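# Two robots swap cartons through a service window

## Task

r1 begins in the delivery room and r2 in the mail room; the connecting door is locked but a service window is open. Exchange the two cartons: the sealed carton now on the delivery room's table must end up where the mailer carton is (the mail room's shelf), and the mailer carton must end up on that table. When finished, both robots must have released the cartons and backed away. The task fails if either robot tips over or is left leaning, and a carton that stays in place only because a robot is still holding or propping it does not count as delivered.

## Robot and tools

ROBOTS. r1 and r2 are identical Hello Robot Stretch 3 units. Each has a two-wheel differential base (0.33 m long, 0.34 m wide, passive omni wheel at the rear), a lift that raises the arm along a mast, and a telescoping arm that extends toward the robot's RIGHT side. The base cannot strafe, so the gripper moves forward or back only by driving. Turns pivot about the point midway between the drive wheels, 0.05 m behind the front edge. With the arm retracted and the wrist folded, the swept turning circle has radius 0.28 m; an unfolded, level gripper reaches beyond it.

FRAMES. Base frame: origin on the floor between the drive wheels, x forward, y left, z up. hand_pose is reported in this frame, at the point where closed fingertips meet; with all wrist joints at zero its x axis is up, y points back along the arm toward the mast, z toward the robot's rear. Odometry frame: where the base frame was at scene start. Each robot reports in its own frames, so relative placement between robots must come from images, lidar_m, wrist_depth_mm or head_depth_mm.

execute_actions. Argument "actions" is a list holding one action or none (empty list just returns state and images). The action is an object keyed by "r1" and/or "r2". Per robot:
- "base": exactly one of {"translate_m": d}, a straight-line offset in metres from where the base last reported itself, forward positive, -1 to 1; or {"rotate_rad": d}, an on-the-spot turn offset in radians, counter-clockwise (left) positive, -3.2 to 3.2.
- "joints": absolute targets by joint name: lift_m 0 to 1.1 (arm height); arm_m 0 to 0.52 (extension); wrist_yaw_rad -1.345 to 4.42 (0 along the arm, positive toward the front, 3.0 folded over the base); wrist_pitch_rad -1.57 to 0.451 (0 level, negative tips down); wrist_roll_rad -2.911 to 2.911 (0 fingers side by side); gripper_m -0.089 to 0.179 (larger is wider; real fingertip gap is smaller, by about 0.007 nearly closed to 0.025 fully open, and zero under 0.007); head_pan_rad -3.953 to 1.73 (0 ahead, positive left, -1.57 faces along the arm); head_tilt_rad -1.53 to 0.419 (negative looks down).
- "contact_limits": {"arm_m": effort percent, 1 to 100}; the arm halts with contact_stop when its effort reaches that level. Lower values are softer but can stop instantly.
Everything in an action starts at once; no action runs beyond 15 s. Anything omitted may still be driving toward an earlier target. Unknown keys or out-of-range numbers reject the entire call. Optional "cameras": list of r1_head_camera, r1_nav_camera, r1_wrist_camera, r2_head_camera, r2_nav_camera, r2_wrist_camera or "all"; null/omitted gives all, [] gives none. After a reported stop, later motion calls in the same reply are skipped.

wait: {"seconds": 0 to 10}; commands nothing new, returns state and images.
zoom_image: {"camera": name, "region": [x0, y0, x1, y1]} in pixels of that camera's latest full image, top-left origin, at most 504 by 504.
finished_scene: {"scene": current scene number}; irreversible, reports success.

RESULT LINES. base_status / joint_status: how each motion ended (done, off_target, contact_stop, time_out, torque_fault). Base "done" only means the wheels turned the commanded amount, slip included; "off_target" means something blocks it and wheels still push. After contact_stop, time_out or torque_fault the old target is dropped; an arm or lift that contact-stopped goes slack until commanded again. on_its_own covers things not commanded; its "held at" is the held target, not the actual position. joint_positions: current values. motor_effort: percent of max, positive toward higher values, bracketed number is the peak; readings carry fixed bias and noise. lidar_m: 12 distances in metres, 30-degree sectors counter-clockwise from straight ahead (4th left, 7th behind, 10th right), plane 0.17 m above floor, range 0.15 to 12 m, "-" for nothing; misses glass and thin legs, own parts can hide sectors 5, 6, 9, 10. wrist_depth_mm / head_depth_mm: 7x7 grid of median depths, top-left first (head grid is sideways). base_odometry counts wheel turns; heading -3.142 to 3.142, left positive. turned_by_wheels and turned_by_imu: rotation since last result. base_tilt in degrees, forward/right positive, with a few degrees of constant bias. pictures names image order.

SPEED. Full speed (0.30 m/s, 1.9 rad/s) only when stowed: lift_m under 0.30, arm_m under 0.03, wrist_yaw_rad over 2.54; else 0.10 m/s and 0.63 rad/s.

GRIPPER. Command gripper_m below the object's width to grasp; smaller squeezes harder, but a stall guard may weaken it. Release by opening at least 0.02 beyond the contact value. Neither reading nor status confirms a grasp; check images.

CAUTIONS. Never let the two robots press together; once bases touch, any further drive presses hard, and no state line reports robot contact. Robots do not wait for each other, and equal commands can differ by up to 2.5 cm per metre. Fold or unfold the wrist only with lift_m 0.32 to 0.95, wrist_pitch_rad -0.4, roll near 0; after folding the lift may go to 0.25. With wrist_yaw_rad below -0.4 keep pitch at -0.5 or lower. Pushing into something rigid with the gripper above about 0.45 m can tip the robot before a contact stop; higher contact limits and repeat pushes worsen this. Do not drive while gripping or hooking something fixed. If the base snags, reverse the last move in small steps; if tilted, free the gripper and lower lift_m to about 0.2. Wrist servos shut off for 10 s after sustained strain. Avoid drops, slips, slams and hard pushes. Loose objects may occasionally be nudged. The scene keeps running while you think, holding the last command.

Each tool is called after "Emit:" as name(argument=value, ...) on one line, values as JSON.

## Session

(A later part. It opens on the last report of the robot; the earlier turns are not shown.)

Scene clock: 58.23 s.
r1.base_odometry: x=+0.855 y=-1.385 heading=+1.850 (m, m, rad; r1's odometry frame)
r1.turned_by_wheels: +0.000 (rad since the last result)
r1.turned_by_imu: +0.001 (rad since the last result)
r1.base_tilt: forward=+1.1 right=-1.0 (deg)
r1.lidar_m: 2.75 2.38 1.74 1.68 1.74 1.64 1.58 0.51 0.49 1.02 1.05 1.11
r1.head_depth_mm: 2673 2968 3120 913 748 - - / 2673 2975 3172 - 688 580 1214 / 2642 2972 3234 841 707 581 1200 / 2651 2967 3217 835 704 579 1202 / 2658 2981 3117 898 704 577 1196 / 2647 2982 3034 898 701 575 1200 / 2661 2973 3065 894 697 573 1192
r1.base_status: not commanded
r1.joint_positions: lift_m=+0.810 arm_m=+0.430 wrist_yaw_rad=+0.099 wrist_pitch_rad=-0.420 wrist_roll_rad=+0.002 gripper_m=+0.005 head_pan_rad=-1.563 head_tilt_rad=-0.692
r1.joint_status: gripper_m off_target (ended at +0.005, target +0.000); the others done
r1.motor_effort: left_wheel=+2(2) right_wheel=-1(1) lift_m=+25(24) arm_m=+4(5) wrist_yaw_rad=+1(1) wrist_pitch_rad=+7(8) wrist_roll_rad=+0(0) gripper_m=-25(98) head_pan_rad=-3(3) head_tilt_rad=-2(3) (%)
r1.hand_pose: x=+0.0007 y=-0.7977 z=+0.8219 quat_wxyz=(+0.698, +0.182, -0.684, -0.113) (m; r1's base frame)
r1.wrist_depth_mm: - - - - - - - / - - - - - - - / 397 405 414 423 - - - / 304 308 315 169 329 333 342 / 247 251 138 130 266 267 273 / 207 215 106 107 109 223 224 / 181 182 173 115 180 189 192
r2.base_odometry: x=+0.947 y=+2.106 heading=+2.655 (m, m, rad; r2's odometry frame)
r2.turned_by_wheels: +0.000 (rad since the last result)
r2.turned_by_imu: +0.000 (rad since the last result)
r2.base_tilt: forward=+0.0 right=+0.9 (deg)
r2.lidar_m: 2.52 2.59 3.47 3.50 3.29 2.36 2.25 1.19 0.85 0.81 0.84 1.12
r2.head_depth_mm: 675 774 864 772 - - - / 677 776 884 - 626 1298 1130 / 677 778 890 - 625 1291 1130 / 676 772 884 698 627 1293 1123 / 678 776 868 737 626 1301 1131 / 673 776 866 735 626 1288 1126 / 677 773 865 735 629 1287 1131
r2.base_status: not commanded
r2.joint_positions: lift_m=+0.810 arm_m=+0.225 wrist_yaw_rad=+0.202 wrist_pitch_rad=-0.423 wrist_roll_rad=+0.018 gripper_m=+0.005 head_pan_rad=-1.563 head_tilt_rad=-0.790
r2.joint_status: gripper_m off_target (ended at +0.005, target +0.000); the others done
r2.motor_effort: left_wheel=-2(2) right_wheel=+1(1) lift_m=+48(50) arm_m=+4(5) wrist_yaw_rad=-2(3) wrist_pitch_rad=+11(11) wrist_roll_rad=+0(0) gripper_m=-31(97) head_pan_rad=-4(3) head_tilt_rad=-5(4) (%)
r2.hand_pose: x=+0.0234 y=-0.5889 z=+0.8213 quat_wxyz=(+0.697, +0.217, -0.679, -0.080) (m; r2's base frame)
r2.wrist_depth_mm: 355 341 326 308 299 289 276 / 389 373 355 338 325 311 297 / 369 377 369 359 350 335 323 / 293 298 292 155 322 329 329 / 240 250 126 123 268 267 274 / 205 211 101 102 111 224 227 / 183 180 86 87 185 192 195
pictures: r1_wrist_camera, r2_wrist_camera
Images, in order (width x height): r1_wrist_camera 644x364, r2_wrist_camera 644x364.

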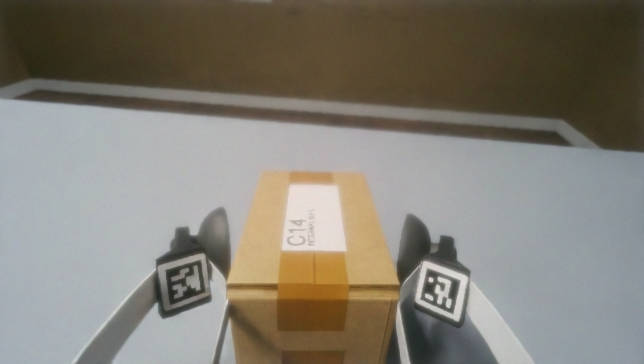

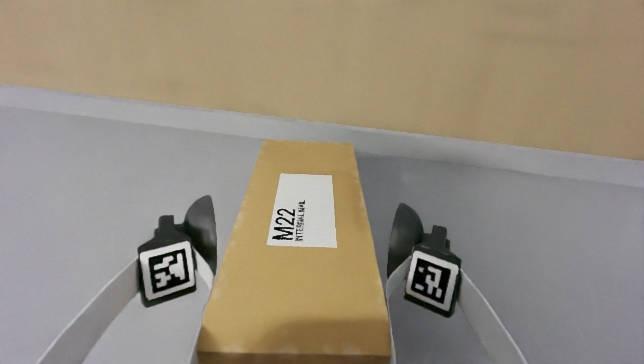

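Emit:
execute_actions(actions=[{"r1":{"base":{"translate_m":0.3},"joints":{"gripper_m":0.012,"arm_m":0,"wrist_yaw_rad":2.6}},"r2":{"joints":{"gripper_m":0.012,"arm_m":0,"wrist_yaw_rad":2.6}}}], cameras=["r1_wrist_camera","r2_wrist_camera","r1_nav_camera"])

Emit:
execute_actions(actions=[{"r1":{"base":{"translate_m":0.4},"joints":{"lift_m":0.29}},"r2":{"base":{"rotate_rad":1.649},"joints":{"lift_m":0.29}}}], cameras=["r1_wrist_camera","r2_wrist_camera"])

Emit:
execute_actions(actions=[{"r1":{"base":{"translate_m":1}},"r2":{"base":{"translate_m":1}}}], cameras=[])

Emit:
execute_actions(actions=[{"r1":{"base":{"translate_m":0.5}},"r2":{"base":{"translate_m":1}}}], cameras=["r1_wrist_camera","r2_wrist_camera"])

Scene clock: 66.30 s.
r1.base_odometry: x=+0.772 y=-1.097 heading=+1.850 (m, m, rad; r1's odometry frame)
r1.turned_by_wheels: +0.000 (rad since the last result)
r1.turned_by_imu: +0.002 (rad since the last result)
r1.base_tilt: forward=+1.1 right=-1.1 (deg)
r1.lidar_m: 2.45 2.38 1.74 1.68 1.74 1.96 1.88 0.74 1.05 1.01 1.05 0.84
r1.head_depth_mm: 2655 2955 3167 918 712 584 - / 2649 2990 3115 909 709 581 - / 2646 2946 3126 910 709 581 1260 / 2671 2924 3097 901 706 580 - / 2665 2934 3075 899 703 577 1252 / 2676 2974 3055 895 700 576 1200 / 2649 2983 3007 893 698 575 1185
r1.base_status: done
r1.joint_positions: lift_m=+0.810 arm_m=+0.003 wrist_yaw_rad=+2.598 wrist_pitch_rad=-0.420 wrist_roll_rad=+0.002 gripper_m=+0.028 head_pan_rad=-1.563 head_tilt_rad=-0.692
r1.joint_status: gripper_m off_target (ended at +0.028, target +0.012); the others done
joint sent to its limit — the command would take r1.arm_m past its lower limit, so that joint was sent only as far as its limit.
r1.on_its_own: gripper_m is held at +0.027, not at your +0.012, by its stall guard, which is not easing now
r1.motor_effort: left_wheel=+2(4) right_wheel=-2(6) lift_m=+25(24) arm_m=-6(5) wrist_yaw_rad=+2(3) wrist_pitch_rad=+7(7) wrist_roll_rad=+0(0) gripper_m=-19(59) head_pan_rad=-3(4) head_tilt_rad=-2(2) (%)
r1.hand_pose: x=+0.0946 y=+0.0438 z=+0.8219 quat_wxyz=(+0.328, +0.706, -0.044, +0.626) (m; r1's base frame)
r1.wrist_depth_mm: - - - - - - - / - - - - - - - / - - - - - - - / - - - 170 - - - / - - 141 130 - - - / - - 107 107 109 - - / - 917 508 115 903 - -
r2.base_odometry: x=+0.947 y=+2.106 heading=+2.655 (m, m, rad; r2's odometry frame)
r2.turned_by_wheels: +0.000 (rad since the last result)
r2.turned_by_imu: -0.001 (rad since the last result)
r2.base_tilt: forward=+0.0 right=+0.8 (deg)
r2.lidar_m: 2.52 2.60 3.48 3.51 3.30 2.36 2.25 1.19 0.85 0.81 0.84 1.13
r2.head_depth_mm: 675 775 869 738 628 - - / 677 774 866 736 628 - 1090 / 673 775 867 738 627 - 1088 / 677 777 864 737 626 - - / 675 778 865 736 627 1325 1143 / 676 779 864 737 629 1292 1129 / 673 776 867 737 626 1291 1128
r2.base_status: not commanded
r2.joint_positions: lift_m=+0.810 arm_m=+0.000 wrist_yaw_rad=+2.597 wrist_pitch_rad=-0.423 wrist_roll_rad=+0.018 gripper_m=+0.032 head_pan_rad=-1.563 head_tilt_rad=-0.790
r2.joint_status: gripper_m off_target (ended at +0.032, target +0.012); the others done
r2.on_its_own: gripper_m is held at +0.031, not at your +0.012, by its stall guard, which is still easing
r2.motor_effort: left_wheel=-1(1) right_wheel=+1(1) lift_m=+47(47) arm_m=-4(2) wrist_yaw_rad=+2(3) wrist_pitch_rad=+11(11) wrist_roll_rad=+0(0) gripper_m=-23(67) head_pan_rad=-3(4) head_tilt_rad=-4(4) (%)
r2.hand_pose: x=+0.0947 y=+0.0461 z=+0.8213 quat_wxyz=(+0.329, +0.711, -0.046, +0.620) (m; r2's base frame)
r2.wrist_depth_mm: - - - - - - - / - - - - - - - / - - - - - - - / - - - 160 - - - / - - 129 125 - - - / - - 103 103 - - - / - 922 86 87 972 - -
pictures: r1_nav_camera (sideways: a quarter turn counterclockwise sets it upright), r1_wrist_camera, r2_wrist_camera
Images, in order (width x height): r1_nav_camera 672x504, r1_wrist_camera 644x364, r2_wrist_camera 644x364.

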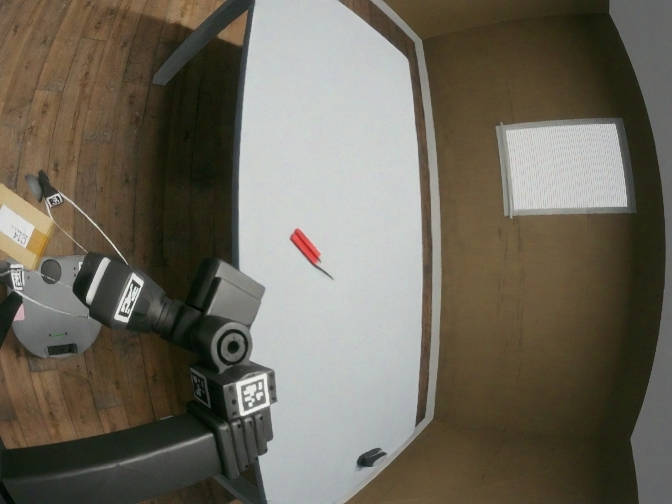

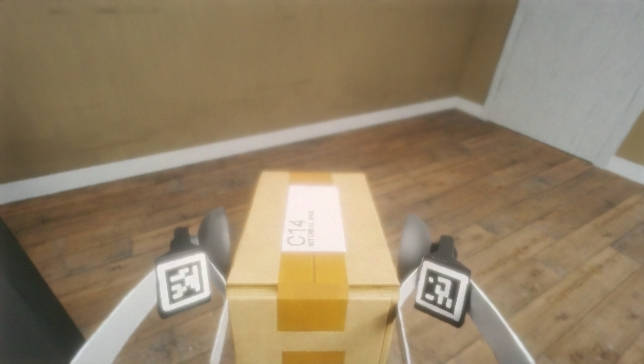

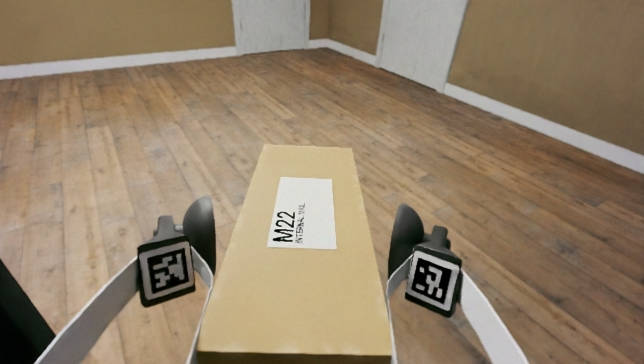

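Scene clock: 71.87 s.
r1.base_odometry: x=+0.662 y=-0.712 heading=+1.850 (m, m, rad; r1's odometry frame)
r1.turned_by_wheels: +0.000 (rad since the last result)
r1.turned_by_imu: +0.002 (rad since the last result)
r1.base_tilt: forward=+1.1 right=-1.1 (deg)
r1.lidar_m: 2.05 2.11 1.74 1.68 1.74 2.38 2.28 1.10 1.06 1.01 0.50 0.52
r1.head_depth_mm: 2657 2946 3159 917 711 583 1215 / 2657 2957 3111 911 710 582 1205 / 2633 2987 3126 906 707 580 1201 / 2667 2955 3115 903 705 579 1204 / 2688 2957 3091 898 703 575 1194 / 2660 2992 3061 896 700 575 1203 / 2702 2970 3030 891 698 589 1196
r1.base_status: done
r1.joint_positions: lift_m=+0.290 arm_m=+0.003 wrist_yaw_rad=+2.598 wrist_pitch_rad=-0.421 wrist_roll_rad=+0.002 gripper_m=+0.028 head_pan_rad=-1.563 head_tilt_rad=-0.692
r1.joint_status: all done
r1.on_its_own: gripper_m is held at +0.027, not at your +0.012, by its stall guard, which is not easing now
r1.motor_effort: left_wheel=+2(6) right_wheel=-1(4) lift_m=+16(19) arm_m=-5(6) wrist_yaw_rad=+1(1) wrist_pitch_rad=+8(7) wrist_roll_rad=+0(0) gripper_m=-18(19) head_pan_rad=-3(3) head_tilt_rad=-2(3) (%)
r1.hand_pose: x=+0.0945 y=+0.0437 z=+0.3022 quat_wxyz=(+0.328, +0.706, -0.043, +0.626) (m; r1's base frame)
r1.wrist_depth_mm: - - - - - - - / - - - - - - - / 886 957 928 - - - - / 696 709 711 170 753 773 810 / 578 586 141 130 629 605 628 / 488 507 106 107 109 522 523 / - - 114 115 417 443 448
r2.base_odometry: x=+0.947 y=+2.106 heading=-1.980 (m, m, rad; r2's odometry frame)
r2.turned_by_wheels: +1.649 (rad since the last result)
r2.turned_by_imu: +1.656 (rad since the last result)
r2.base_tilt: forward=+0.1 right=+0.8 (deg)
r2.lidar_m: 3.48 3.06 2.31 2.25 1.11 0.83 0.81 0.86 1.21 2.52 2.64 3.62
r2.head_depth_mm: 2165 2447 2282 1808 1508 1292 1131 / 2160 2443 2276 1825 1513 1287 1129 / 2173 2461 2281 1808 1510 1294 1126 / 2190 2515 2279 1806 1516 1296 1150 / 2238 2546 2263 1816 1512 1294 1129 / 2225 2562 2278 1817 1516 1285 1129 / 2287 2565 2274 1822 1511 1294 1120
r2.base_status: done
r2.joint_positions: lift_m=+0.290 arm_m=+0.000 wrist_yaw_rad=+2.597 wrist_pitch_rad=-0.424 wrist_roll_rad=+0.018 gripper_m=+0.040 head_pan_rad=-1.563 head_tilt_rad=-0.790
r2.joint_status: all done
r2.on_its_own: gripper_m is held at +0.039, not at your +0.012, by its stall guard, which is not easing now
r2.motor_effort: left_wheel=-2(6) right_wheel=+2(5) lift_m=+33(40) arm_m=-4(4) wrist_yaw_rad=+2(2) wrist_pitch_rad=+11(11) wrist_roll_rad=-1(0) gripper_m=-19(22) head_pan_rad=-4(3) head_tilt_rad=-5(5) (%)
r2.hand_pose: x=+0.0946 y=+0.0460 z=+0.3016 quat_wxyz=(+0.329, +0.711, -0.045, +0.620) (m; r2's base frame)
r2.wrist_depth_mm: - - - - - - - / - - - - - - - / 860 906 934 943 996 - - / 676 704 718 736 764 766 780 / 568 589 546 148 633 616 644 / 484 496 111 110 496 534 530 / - - 86 88 433 457 453
pictures: r1_wrist_camera, r2_wrist_camera
Images, in order (width x height): r1_wrist_camera 644x364, r2_wrist_camera 644x364.

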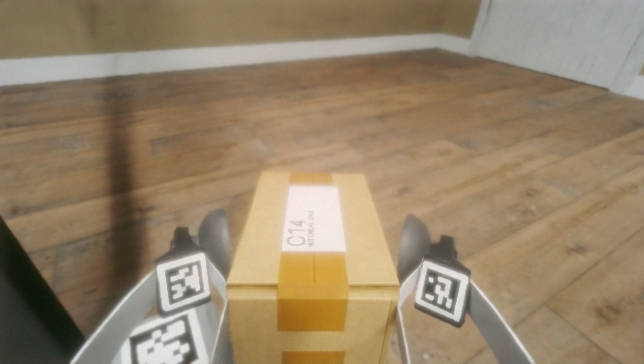

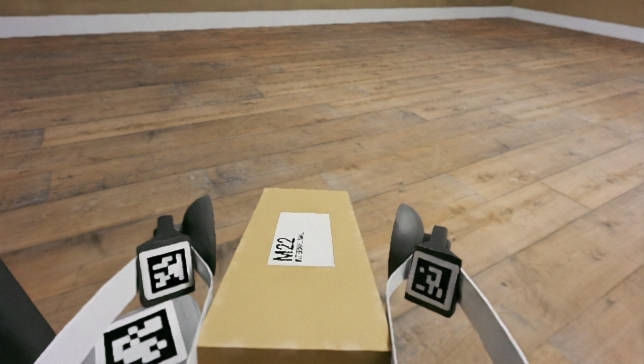

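Scene clock: 76.90 s.
r1.base_odometry: x=+0.386 y=+0.249 heading=+1.850 (m, m, rad; r1's odometry frame)
r1.turned_by_wheels: +0.000 (rad since the last result)
r1.turned_by_imu: +0.003 (rad since the last result)
r1.base_tilt: forward=+1.1 right=-1.0 (deg)
r1.lidar_m: 1.04 1.08 1.45 1.67 1.74 2.39 2.09 0.72 1.19 3.12 1.46 1.08
r1.head_depth_mm: 2651 2970 3150 2254 1757 1432 1208 / 2655 2954 3146 2230 1752 1427 1204 / 2686 2959 3121 2231 1749 1420 1205 / 2651 2966 3094 2236 1748 1421 1201 / 2648 2943 3115 2235 1735 1422 1205 / 2684 2983 3083 2198 1732 1416 1193 / 2629 2882 2844 2184 1726 1409 1197
r1.base_status: done
r1.joint_positions: lift_m=+0.290 arm_m=+0.003 wrist_yaw_rad=+2.599 wrist_pitch_rad=-0.421 wrist_roll_rad=+0.002 gripper_m=+0.028 head_pan_rad=-1.563 head_tilt_rad=-0.692
r1.joint_status: not commanded
r1.on_its_own: gripper_m is held at +0.027, not at your +0.012, by its stall guard, which is not easing now
r1.motor_effort: left_wheel=+2(8) right_wheel=-1(8) lift_m=+16(16) arm_m=-6(5) wrist_yaw_rad=+1(1) wrist_pitch_rad=+8(8) wrist_roll_rad=+0(0) gripper_m=-18(19) head_pan_rad=-3(3) head_tilt_rad=-3(4) (%)
r1.hand_pose: x=+0.0945 y=+0.0437 z=+0.3022 quat_wxyz=(+0.328, +0.706, -0.043, +0.626) (m; r1's base frame)
r1.wrist_depth_mm: - - - - - 885 739 / - - - - - 918 765 / 917 930 965 - - 936 788 / 698 706 738 171 760 780 745 / 574 589 142 130 621 619 634 / 496 501 106 107 109 518 522 / - - 114 115 412 447 450
r2.base_odometry: x=+0.549 y=+1.188 heading=-1.980 (m, m, rad; r2's odometry frame)
r2.turned_by_wheels: +0.000 (rad since the last result)
r2.turned_by_imu: +0.001 (rad since the last result)
r2.base_tilt: forward=+0.0 right=+0.9 (deg)
r2.lidar_m: 2.51 2.64 2.26 2.20 2.32 1.85 1.81 1.91 2.62 2.57 2.67 2.58
r2.head_depth_mm: 2180 2522 2322 1836 1513 1295 1137 / 2194 2487 2278 1812 1505 1285 1126 / 2231 2572 2269 1808 1522 1289 1130 / 2222 2568 2280 1802 1507 1302 1151 / 2269 2549 2270 1806 1508 1292 1130 / 2265 2582 2260 1819 1510 1289 1137 / 2259 2629 2262 1826 1506 1297 1123
r2.base_status: done
r2.joint_positions: lift_m=+0.290 arm_m=+0.000 wrist_yaw_rad=+2.597 wrist_pitch_rad=-0.424 wrist_roll_rad=+0.018 gripper_m=+0.040 head_pan_rad=-1.563 head_tilt_rad=-0.790
r2.joint_status: not commanded
r2.on_its_own: gripper_m is held at +0.039, not at your +0.012, by its stall guard, which is not easing now
r2.motor_effort: left_wheel=-2(7) right_wheel=+1(8) lift_m=+32(33) arm_m=-4(4) wrist_yaw_rad=+2(1) wrist_pitch_rad=+11(11) wrist_roll_rad=+0(0) gripper_m=-20(19) head_pan_rad=-4(3) head_tilt_rad=-4(4) (%)
r2.hand_pose: x=+0.0946 y=+0.0460 z=+0.3016 quat_wxyz=(+0.329, +0.711, -0.045, +0.620) (m; r2's base frame)
r2.wrist_depth_mm: - - - - - - - / - - - - - - - / 883 883 911 940 969 - - / 686 706 711 730 769 776 787 / 562 596 548 148 626 626 644 / 482 497 111 110 499 521 539 / - - 86 88 433 450 463
pictures: none
No camera images: the call's "cameras" was empty. Leave "cameras" out to get every camera's image.

Scene clock: 81.83 s.
r1.base_odometry: x=+0.248 y=+0.729 heading=+1.850 (m, m, rad; r1's odometry frame)
r1.turned_by_wheels: +0.000 (rad since the last result)
r1.turned_by_imu: +0.002 (rad since the last result)
r1.base_tilt: forward=+1.1 right=-1.1 (deg)
r1.lidar_m: 0.53 0.55 0.71 1.67 1.74 2.39 2.59 1.19 3.23 2.04 0.75 0.55
r1.head_depth_mm: 2629 2968 3156 2245 1750 1436 1210 / 2655 2942 3131 2228 1743 1438 1209 / 2647 2966 3051 2216 1736 1424 1209 / 2639 2985 3075 2229 1741 1420 1205 / 2665 2944 3109 2230 1736 1421 1203 / 2168 2213 2278 2102 1743 1417 1197 / 1476 1407 989 1551 1566 1381 1197
r1.base_status: done
r1.joint_positions: lift_m=+0.290 arm_m=+0.003 wrist_yaw_rad=+2.599 wrist_pitch_rad=-0.421 wrist_roll_rad=+0.002 gripper_m=+0.028 head_pan_rad=-1.563 head_tilt_rad=-0.692
r1.joint_status: not commanded
r1.on_its_own: gripper_m is held at +0.027, not at your +0.012, by its stall guard, which is not easing now
r1.motor_effort: left_wheel=+2(8) right_wheel=-1(8) lift_m=+16(16) arm_m=-6(5) wrist_yaw_rad=+1(2) wrist_pitch_rad=+8(8) wrist_roll_rad=+0(0) gripper_m=-19(19) head_pan_rad=-3(3) head_tilt_rad=-3(3) (%)
r1.hand_pose: x=+0.0945 y=+0.0437 z=+0.3021 quat_wxyz=(+0.328, +0.706, -0.043, +0.626) (m; r1's base frame)
r1.wrist_depth_mm: - - - 830 604 459 370 / - - - 909 631 474 386 / 921 928 964 914 667 497 398 / 711 713 732 171 683 521 409 / 574 586 142 129 610 538 426 / 484 505 106 108 109 503 431 / - - 114 115 414 437 429
r2.base_odometry: x=+0.152 y=+0.271 heading=-1.980 (m, m, rad; r2's odometry frame)
r2.turned_by_wheels: +0.000 (rad since the last result)
r2.turned_by_imu: +0.001 (rad since the last result)
r2.base_tilt: forward=+0.0 right=+0.8 (deg)
r2.lidar_m: 1.51 1.59 2.21 2.15 2.27 2.88 2.81 2.95 2.67 2.59 2.06 1.56
r2.head_depth_mm: 2195 2539 2286 1822 1510 1295 1128 / 2233 2563 2306 1814 1515 1289 1134 / 2231 2539 2282 1808 1510 1289 1122 / 2248 2632 2306 1814 1513 1293 1149 / 2264 2607 2266 1814 1516 1292 1128 / 2296 2670 2273 1810 1513 1300 1123 / 2315 2668 2269 1806 1510 1286 1129
r2.base_status: done
r2.joint_positions: lift_m=+0.290 arm_m=+0.000 wrist_yaw_rad=+2.597 wrist_pitch_rad=-0.424 wrist_roll_rad=+0.018 gripper_m=+0.040 head_pan_rad=-1.563 head_tilt_rad=-0.790
r2.joint_status: not commanded
r2.on_its_own: gripper_m is held at +0.039, not at your +0.012, by its stall guard, which is not easing now
r2.motor_effort: left_wheel=-2(6) right_wheel=+1(7) lift_m=+32(32) arm_m=-4(4) wrist_yaw_rad=+1(2) wrist_pitch_rad=+11(11) wrist_roll_rad=+0(1) gripper_m=-20(20) head_pan_rad=-3(3) head_tilt_rad=-5(4) (%)
r2.hand_pose: x=+0.0945 y=+0.0460 z=+0.3015 quat_wxyz=(+0.329, +0.711, -0.045, +0.620) (m; r2's base frame)
r2.wrist_depth_mm: - - - - - - - / - - - - - - - / 882 869 899 953 - - - / 682 702 731 735 756 779 803 / 566 601 548 147 625 628 641 / 484 501 111 110 503 526 531 / - - 86 88 433 450 461
pictures: r1_wrist_camera, r2_wrist_camera
Images, in order (width x height): r1_wrist_camera 644x364, r2_wrist_camera 644x364.

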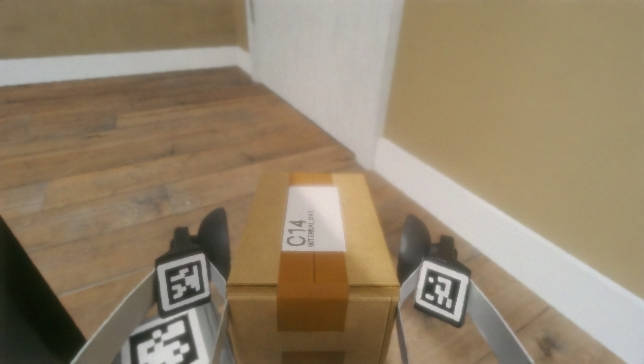

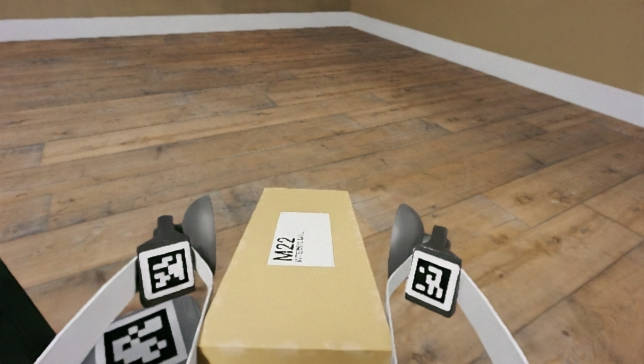

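Emit:
execute_actions(actions=[{"r1":{"base":{"rotate_rad":1.571}},"r2":{"base":{"translate_m":0.96}}}], cameras=["r2_wrist_camera"])

Emit:
execute_actions(actions=[{"r1":{"base":{"translate_m":-0.63}},"r2":{"base":{"rotate_rad":1.52},"joints":{"lift_m":0.6}}}])

Scene clock: 88.03 s.
r1.base_odometry: x=+0.248 y=+0.729 heading=-2.862 (m, m, rad; r1's odometry frame)
r1.turned_by_wheels: +1.571 (rad since the last result)
r1.turned_by_imu: +1.552 (rad since the last result)
r1.base_tilt: forward=+1.1 right=-1.0 (deg)
r1.lidar_m: 1.67 1.74 2.39 2.59 1.19 3.24 2.03 0.75 0.55 0.53 0.55 0.72
r1.head_depth_mm: 416 463 522 598 700 844 1066 / 417 464 523 600 703 847 1070 / 417 466 525 602 704 853 1074 / 419 466 527 602 706 854 1080 / 419 467 528 604 709 857 1086 / 420 468 529 607 712 862 1092 / 421 469 530 608 713 864 1101
r1.base_status: done
r1.joint_positions: lift_m=+0.290 arm_m=+0.003 wrist_yaw_rad=+2.599 wrist_pitch_rad=-0.421 wrist_roll_rad=+0.002 gripper_m=+0.028 head_pan_rad=-1.563 head_tilt_rad=-0.692
r1.joint_status: not commanded
r1.on_its_own: gripper_m is held at +0.027, not at your +0.012, by its stall guard, which is not easing now
r1.motor_effort: left_wheel=+1(4) right_wheel=+2(14) lift_m=+16(16) arm_m=-5(6) wrist_yaw_rad=+1(1) wrist_pitch_rad=+8(8) wrist_roll_rad=+0(0) gripper_m=-19(19) head_pan_rad=-3(3) head_tilt_rad=-2(4) (%)
r1.hand_pose: x=+0.0945 y=+0.0437 z=+0.3021 quat_wxyz=(+0.328, +0.706, -0.043, +0.626) (m; r1's base frame)
r1.wrist_depth_mm: - - - - - - - / - - - - - - - / 929 935 974 - - - - / 696 712 724 171 768 753 780 / 572 576 142 130 621 622 630 / 496 503 106 107 109 525 531 / - - 114 115 417 446 450
r2.base_odometry: x=-0.230 y=-0.610 heading=-1.980 (m, m, rad; r2's odometry frame)
r2.turned_by_wheels: +0.000 (rad since the last result)
r2.turned_by_imu: +0.000 (rad since the last result)
r2.base_tilt: forward=+0.1 right=+0.8 (deg)
r2.lidar_m: 0.55 0.58 0.83 2.11 2.22 3.16 3.76 3.60 2.71 1.76 0.75 0.57
r2.head_depth_mm: 2258 2577 2267 1818 1505 1286 1129 / 2295 2579 2285 1826 1506 1295 1127 / 2313 2602 2273 1834 1514 1286 1133 / 2347 2660 2290 1819 1519 1286 1161 / 2309 2541 2284 1826 1514 1290 1132 / 1665 1740 1783 1762 1514 1288 1131 / 1262 1318 1354 1389 1403 1284 1128
r2.base_status: done
r2.joint_positions: lift_m=+0.290 arm_m=+0.000 wrist_yaw_rad=+2.597 wrist_pitch_rad=-0.424 wrist_roll_rad=+0.018 gripper_m=+0.040 head_pan_rad=-1.563 head_tilt_rad=-0.790
r2.joint_status: not commanded
r2.on_its_own: gripper_m is held at +0.039, not at your +0.012, by its stall guard, which is not easing now
r2.motor_effort: left_wheel=-2(5) right_wheel=+1(10) lift_m=+32(32) arm_m=-4(4) wrist_yaw_rad=+2(2) wrist_pitch_rad=+11(12) wrist_roll_rad=+0(0) gripper_m=-19(19) head_pan_rad=-4(4) head_tilt_rad=-4(4) (%)
r2.hand_pose: x=+0.0945 y=+0.0460 z=+0.3015 quat_wxyz=(+0.329, +0.711, -0.045, +0.620) (m; r2's base frame)
r2.wrist_depth_mm: - - - 969 656 502 402 / - - - - 693 517 416 / 868 890 925 911 732 543 432 / 684 698 718 732 717 553 443 / 567 590 543 148 622 569 463 / 485 497 111 110 502 530 457 / - - 86 88 437 456 447
pictures: r2_wrist_camera
Images, in order (width x height): r2_wrist_camera 644x364.

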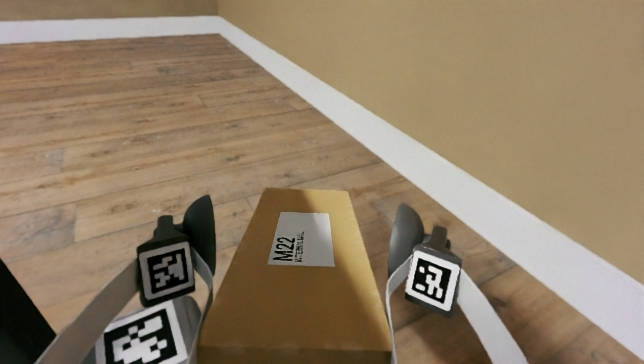

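Scene clock: 91.77 s.
r1.base_odometry: x=+0.854 y=+0.903 heading=-2.862 (m, m, rad; r1's odometry frame)
r1.turned_by_wheels: +0.000 (rad since the last result)
r1.turned_by_imu: +0.000 (rad since the last result)
r1.base_tilt: forward=+1.1 right=-1.0 (deg)
r1.lidar_m: 2.03 2.40 3.31 1.15 1.20 2.57 2.01 0.74 0.55 0.53 0.55 0.76
r1.head_depth_mm: - - 3131 675 526 454 1057 / - - 1116 672 522 456 1061 / - - 1259 668 522 458 1065 / - - 3094 665 520 462 1068 / - - 3112 662 519 461 1072 / - - 3104 661 517 459 1085 / - - 636 611 515 458 1086
r1.base_status: done
r1.joint_positions: lift_m=+0.290 arm_m=+0.003 wrist_yaw_rad=+2.599 wrist_pitch_rad=-0.421 wrist_roll_rad=+0.002 gripper_m=+0.028 head_pan_rad=-1.563 head_tilt_rad=-0.692
r1.joint_status: not commanded
r1.on_its_own: gripper_m is held at +0.027, not at your +0.012, by its stall guard, which is not easing now
r1.motor_effort: left_wheel=+0(5) right_wheel=+3(7) lift_m=+16(16) arm_m=-5(6) wrist_yaw_rad=+1(1) wrist_pitch_rad=+8(8) wrist_roll_rad=+0(0) gripper_m=-19(18) head_pan_rad=-3(4) head_tilt_rad=-3(3) (%)
r1.hand_pose: x=+0.0945 y=+0.0437 z=+0.3021 quat_wxyz=(+0.328, +0.706, -0.043, +0.626) (m; r1's base frame)
r1.wrist_depth_mm: - - - - - - - / - - - - - - - / 889 944 946 - - - - / 708 722 732 170 761 773 786 / 573 583 142 129 623 645 631 / 493 498 107 107 109 520 521 / - - 114 115 419 441 446
r2.base_odometry: x=-0.230 y=-0.610 heading=-0.460 (m, m, rad; r2's odometry frame)
r2.turned_by_wheels: +1.520 (rad since the last result)
r2.turned_by_imu: +1.527 (rad since the last result)
r2.base_tilt: forward=+0.0 right=+0.8 (deg)
r2.lidar_m: 2.11 2.18 2.97 3.76 3.79 2.74 2.15 0.79 0.58 0.56 0.57 0.79
r2.head_depth_mm: 3755 2264 679 543 899 1199 1148 / 2231 1236 679 540 909 1207 1183 / 2446 3086 678 541 911 1205 1177 / 3753 2274 679 542 916 1203 - / - 3040 679 541 922 1212 1134 / - 3018 677 540 922 1214 1123 / - 3002 680 540 932 1216 1131
r2.base_status: done
r2.joint_positions: lift_m=+0.600 arm_m=+0.000 wrist_yaw_rad=+2.597 wrist_pitch_rad=-0.424 wrist_roll_rad=+0.018 gripper_m=+0.040 head_pan_rad=-1.563 head_tilt_rad=-0.790
r2.joint_status: all done
r2.on_its_own: gripper_m is held at +0.039, not at your +0.012, by its stall guard, which is not easing now
r2.motor_effort: left_wheel=-2(8) right_wheel=+2(9) lift_m=+47(49) arm_m=-4(4) wrist_yaw_rad=+1(1) wrist_pitch_rad=+11(11) wrist_roll_rad=+0(0) gripper_m=-19(19) head_pan_rad=-3(3) head_tilt_rad=-4(4) (%)
r2.hand_pose: x=+0.0945 y=+0.0459 z=+0.6110 quat_wxyz=(+0.329, +0.711, -0.045, +0.620) (m; r2's base frame)
r2.wrist_depth_mm: - - - - - - - / - - - - - - - / - - - - - - - / - - - - - - - / 968 - 943 148 - - - / 846 812 113 110 849 903 924 / - 734 87 88 749 787 800
pictures: r1_head_camera (sideways: a quarter turn clockwise sets it upright), r1_nav_camera (sideways: a quarter turn counterclockwise sets it upright), r1_wrist_camera, r2_head_camera (sideways: a quarter turn clockwise sets it upright), r2_nav_camera (sideways: a quarter turn counterclockwise sets it upright), r2_wrist_camera
Images, in order (width x height): r1_head_camera 896x504, r1_nav_camera 672x504, r1_wrist_camera 644x364, r2_head_camera 896x504, r2_nav_camera 672x504, r2_wrist_camera 644x364.

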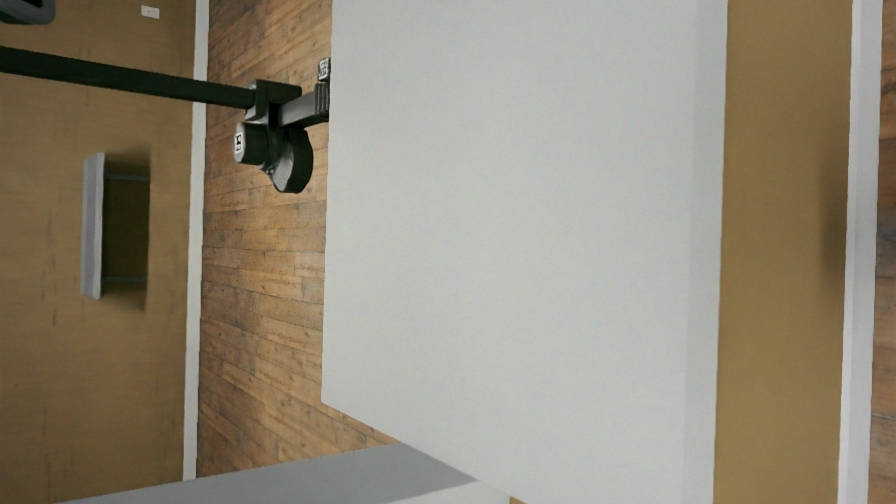

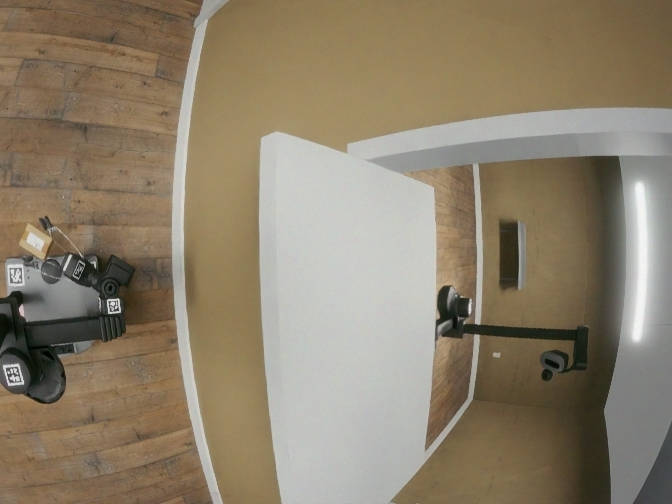

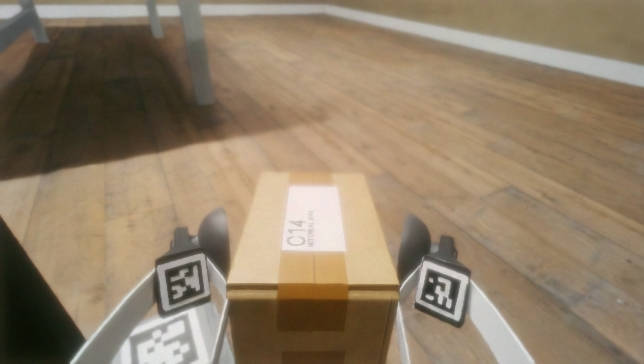

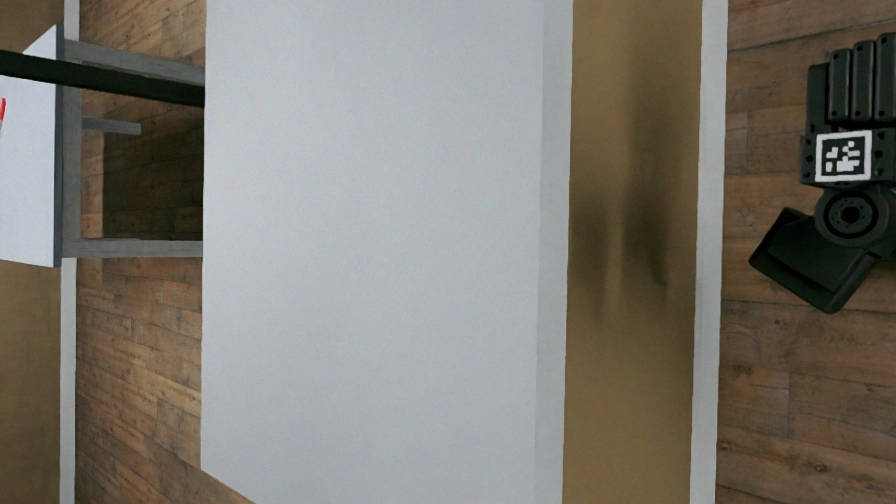

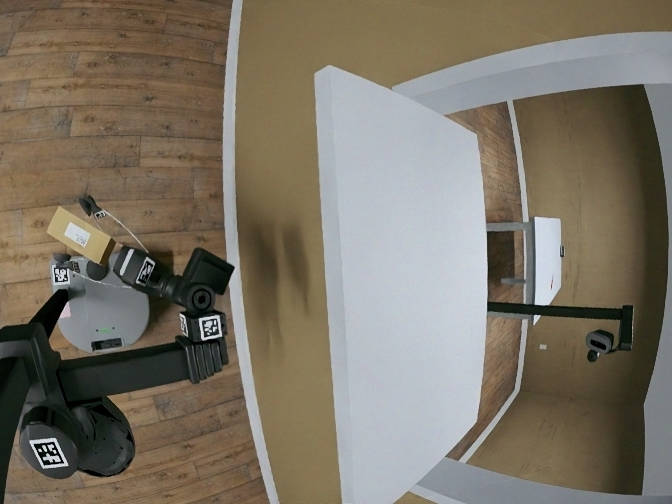

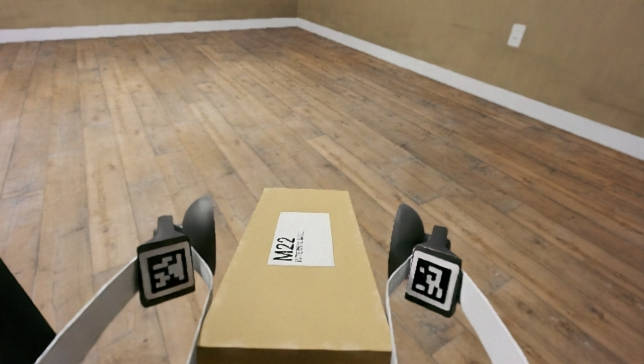

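Emit:
execute_actions(actions=[{"r1":{"joints":{"lift_m":0.94,"wrist_yaw_rad":1.65}},"r2":{"base":{"translate_m":0.05},"joints":{"lift_m":0.98,"wrist_yaw_rad":1.65}}}], cameras=["r2_wrist_camera"])

Emit:
execute_actions(actions=[{"r1":{"joints":{"wrist_yaw_rad":0,"arm_m":0.1}},"r2":{"joints":{"wrist_yaw_rad":0,"arm_m":0.1,"wrist_pitch_rad":-0.25}}}])

Scene clock: 99.83 s.
r1.base_odometry: x=+0.854 y=+0.903 heading=-2.862 (m, m, rad; r1's odometry frame)
r1.turned_by_wheels: +0.000 (rad since the last result)
r1.turned_by_imu: +0.002 (rad since the last result)
r1.base_tilt: forward=+1.1 right=-1.1 (deg)
r1.lidar_m: 2.03 2.40 3.32 1.15 1.20 2.56 2.01 0.74 0.55 0.53 0.55 0.76
r1.head_depth_mm: 1064 - 3174 674 - - 1106 / - - 1355 672 558 - - / - - 3130 668 548 - - / - - 3129 665 536 461 - / - - 3073 662 518 462 - / - - 3071 659 517 455 - / - - 636 611 515 447 -
r1.base_status: not commanded
r1.joint_positions: lift_m=+0.940 arm_m=+0.003 wrist_yaw_rad=+1.652 wrist_pitch_rad=-0.421 wrist_roll_rad=+0.002 gripper_m=+0.028 head_pan_rad=-1.563 head_tilt_rad=-0.692
r1.joint_status: all done
r1.on_its_own: gripper_m is held at +0.027, not at your +0.012, by its stall guard, which is not easing now
r1.motor_effort: left_wheel=+1(1) right_wheel=+2(2) lift_m=+25(26) arm_m=-5(6) wrist_yaw_rad=-3(2) wrist_pitch_rad=+8(8) wrist_roll_rad=+0(0) gripper_m=-19(18) head_pan_rad=-3(3) head_tilt_rad=-2(2) (%)
r1.hand_pose: x=+0.2019 y=-0.1299 z=+0.9516 quat_wxyz=(+0.577, +0.609, -0.360, +0.407) (m; r1's base frame)
r1.wrist_depth_mm: - - - - - 801 503 / - - - - - 775 493 / - - - - - 757 479 / - - - 170 - 729 477 / - - 142 130 - 711 461 / - - 107 107 109 662 463 / - - - 115 - 638 198
r2.base_odometry: x=-0.185 y=-0.632 heading=-0.460 (m, m, rad; r2's odometry frame)
r2.turned_by_wheels: +0.000 (rad since the last result)
r2.turned_by_imu: -0.001 (rad since the last result)
r2.base_tilt: forward=+0.0 right=+0.8 (deg)
r2.lidar_m: 2.06 2.13 2.91 3.76 3.85 2.79 2.14 0.79 0.58 0.55 0.57 0.79
r2.head_depth_mm: 2038 1236 734 - - 1206 1128 / 2440 3068 677 - - 1244 1133 / 2447 3054 677 - - 1243 1126 / - 2297 679 540 490 - 1129 / - 3060 675 542 491 - 1127 / - 3044 677 539 485 - 1101 / - 3087 678 540 - - 1105
r2.base_status: done
r2.joint_positions: lift_m=+0.980 arm_m=+0.000 wrist_yaw_rad=+1.653 wrist_pitch_rad=-0.424 wrist_roll_rad=+0.018 gripper_m=+0.040 head_pan_rad=-1.563 head_tilt_rad=-0.790
r2.joint_status: all done
r2.on_its_own: gripper_m is held at +0.039, not at your +0.012, by its stall guard, which is not easing now
r2.motor_effort: left_wheel=-2(4) right_wheel=+1(6) lift_m=+48(51) arm_m=-3(4) wrist_yaw_rad=-4(5) wrist_pitch_rad=+12(11) wrist_roll_rad=+0(0) gripper_m=-20(19) head_pan_rad=-4(4) head_tilt_rad=-4(4) (%)
r2.hand_pose: x=+0.2015 y=-0.1270 z=+0.9910 quat_wxyz=(+0.575, +0.613, -0.363, +0.402) (m; r2's base frame)
r2.wrist_depth_mm: - - - - - 821 525 / - - - - - 811 523 / - - - - - 799 514 / - - - - - 773 509 / - - - 147 - 754 495 / - - 113 110 - 688 269 / - - 87 88 - 678 236
pictures: r2_wrist_camera
Images, in order (width x height): r2_wrist_camera 644x364.

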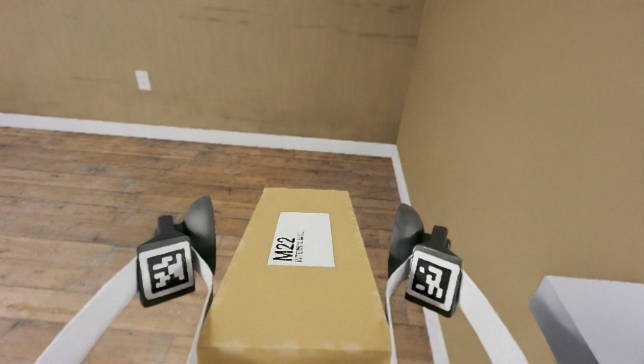

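Scene clock: 101.80 s.
r1.base_odometry: x=+0.854 y=+0.903 heading=-2.862 (m, m, rad; r1's odometry frame)
r1.turned_by_wheels: +0.000 (rad since the last result)
r1.turned_by_imu: +0.001 (rad since the last result)
r1.base_tilt: forward=+1.1 right=-1.0 (deg)
r1.lidar_m: 2.02 2.40 3.31 1.15 1.20 2.57 2.01 0.74 0.55 0.53 0.55 0.75
r1.head_depth_mm: 1054 - 3172 - - 672 1055 / - - 1382 - - 673 1058 / - - 3104 - - 663 1066 / - - 3071 690 505 667 1070 / - - 3089 663 519 461 1069 / - - 3062 661 517 460 1081 / - - 638 609 515 458 1085
r1.base_status: not commanded
r1.joint_positions: lift_m=+0.940 arm_m=+0.100 wrist_yaw_rad=+0.002 wrist_pitch_rad=-0.421 wrist_roll_rad=+0.002 gripper_m=+0.028 head_pan_rad=-1.563 head_tilt_rad=-0.692
r1.joint_status: all done
r1.on_its_own: gripper_m is held at +0.027, not at your +0.012, by its stall guard, which is not easing now
r1.motor_effort: left_wheel=+0(0) right_wheel=+2(2) lift_m=+24(24) arm_m=+5(3) wrist_yaw_rad=-3(5) wrist_pitch_rad=+8(8) wrist_roll_rad=+0(0) gripper_m=-19(18) head_pan_rad=-3(3) head_tilt_rad=-2(3) (%)
r1.hand_pose: x=-0.0210 y=-0.4686 z=+0.9516 quat_wxyz=(+0.691, +0.149, -0.692, -0.148) (m; r1's base frame)
r1.wrist_depth_mm: 283 - - - - - 395 / 284 - - - - - - / 285 395 399 404 416 432 439 / 276 297 303 171 314 323 326 / 237 241 142 129 258 258 261 / 200 208 106 108 109 215 216 / 175 175 143 115 171 183 185
r2.base_odometry: x=-0.185 y=-0.632 heading=-0.460 (m, m, rad; r2's odometry frame)
r2.turned_by_wheels: +0.000 (rad since the last result)
r2.turned_by_imu: +0.000 (rad since the last result)
r2.base_tilt: forward=+0.0 right=+0.8 (deg)
r2.lidar_m: 2.06 2.14 2.91 3.76 3.87 2.80 2.15 0.79 0.58 0.56 0.58 0.78
r2.head_depth_mm: 2021 - - - 902 1208 1128 / 2432 - - - 906 1202 1133 / 2442 3390 - - 910 1203 1131 / - 3092 656 534 911 1205 1133 / - 3071 679 541 918 1213 1128 / - 3045 679 541 924 1218 1133 / - 3035 676 541 932 1207 1124
r2.base_status: not commanded
r2.joint_positions: lift_m=+0.980 arm_m=+0.100 wrist_yaw_rad=+0.003 wrist_pitch_rad=-0.282 wrist_roll_rad=+0.018 gripper_m=+0.040 head_pan_rad=-1.563 head_tilt_rad=-0.790
r2.joint_status: all done
r2.on_its_own: gripper_m is held at +0.039, not at your +0.012, by its stall guard, which is not easing now
r2.motor_effort: left_wheel=-2(2) right_wheel=+2(2) lift_m=+47(47) arm_m=+4(6) wrist_yaw_rad=-4(4) wrist_pitch_rad=+13(14) wrist_roll_rad=+0(0) gripper_m=-20(19) head_pan_rad=-4(3) head_tilt_rad=-4(4) (%)
r2.hand_pose: x=-0.0207 y=-0.4841 z=+1.0241 quat_wxyz=(+0.694, +0.100, -0.706, -0.099) (m; r2's base frame)
r2.wrist_depth_mm: - - - - 797 557 - / - - - - - 564 - / - - - - - - - / - 470 491 502 520 504 421 / 351 379 358 163 405 402 416 / 292 289 118 114 314 323 330 / 253 250 87 88 257 270 272
pictures: r1_head_camera (sideways: a quarter turn clockwise sets it upright), r1_nav_camera (sideways: a quarter turn counterclockwise sets it upright), r1_wrist_camera, r2_head_camera (sideways: a quarter turn clockwise sets it upright), r2_nav_camera (sideways: a quarter turn counterclockwise sets it upright), r2_wrist_camera
Images, in order (width x height): r1_head_camera 896x504, r1_nav_camera 672x504, r1_wrist_camera 644x364, r2_head_camera 896x504, r2_nav_camera 672x504, r2_wrist_camera 644x364.

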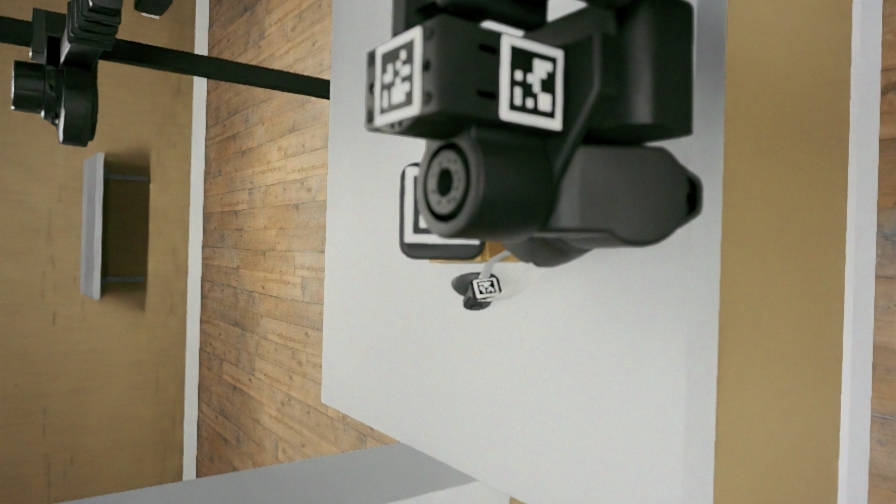

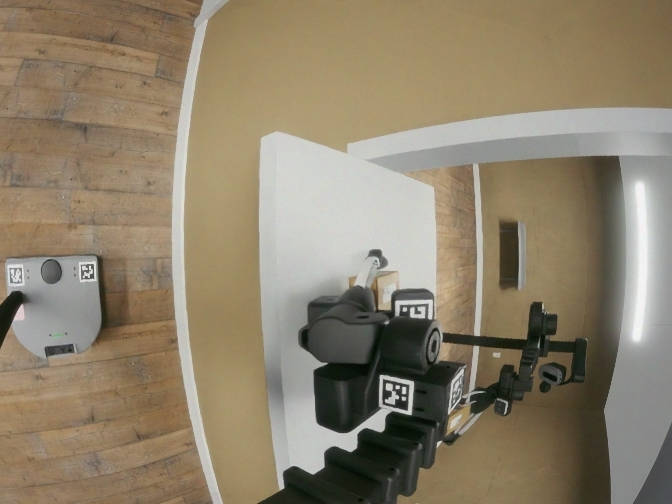

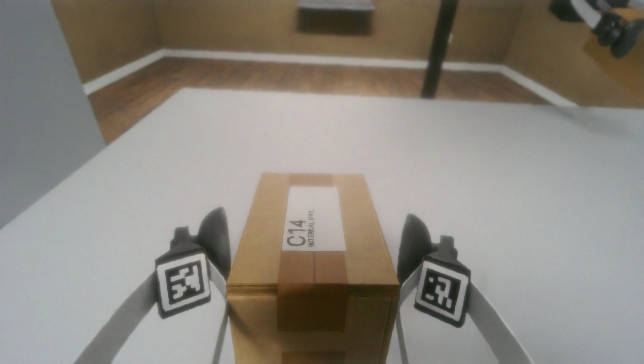

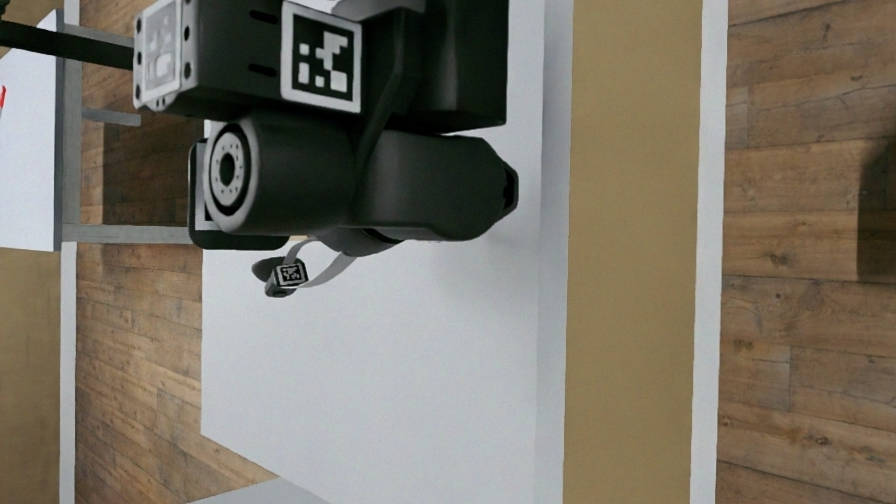

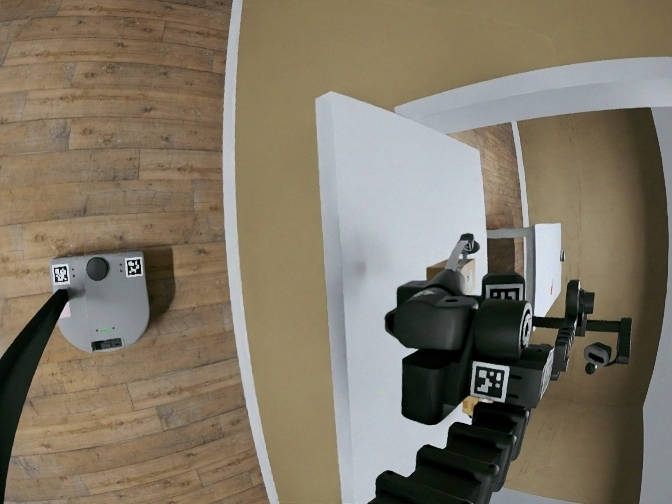

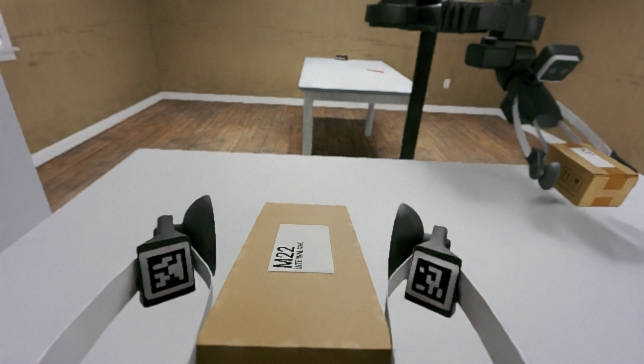

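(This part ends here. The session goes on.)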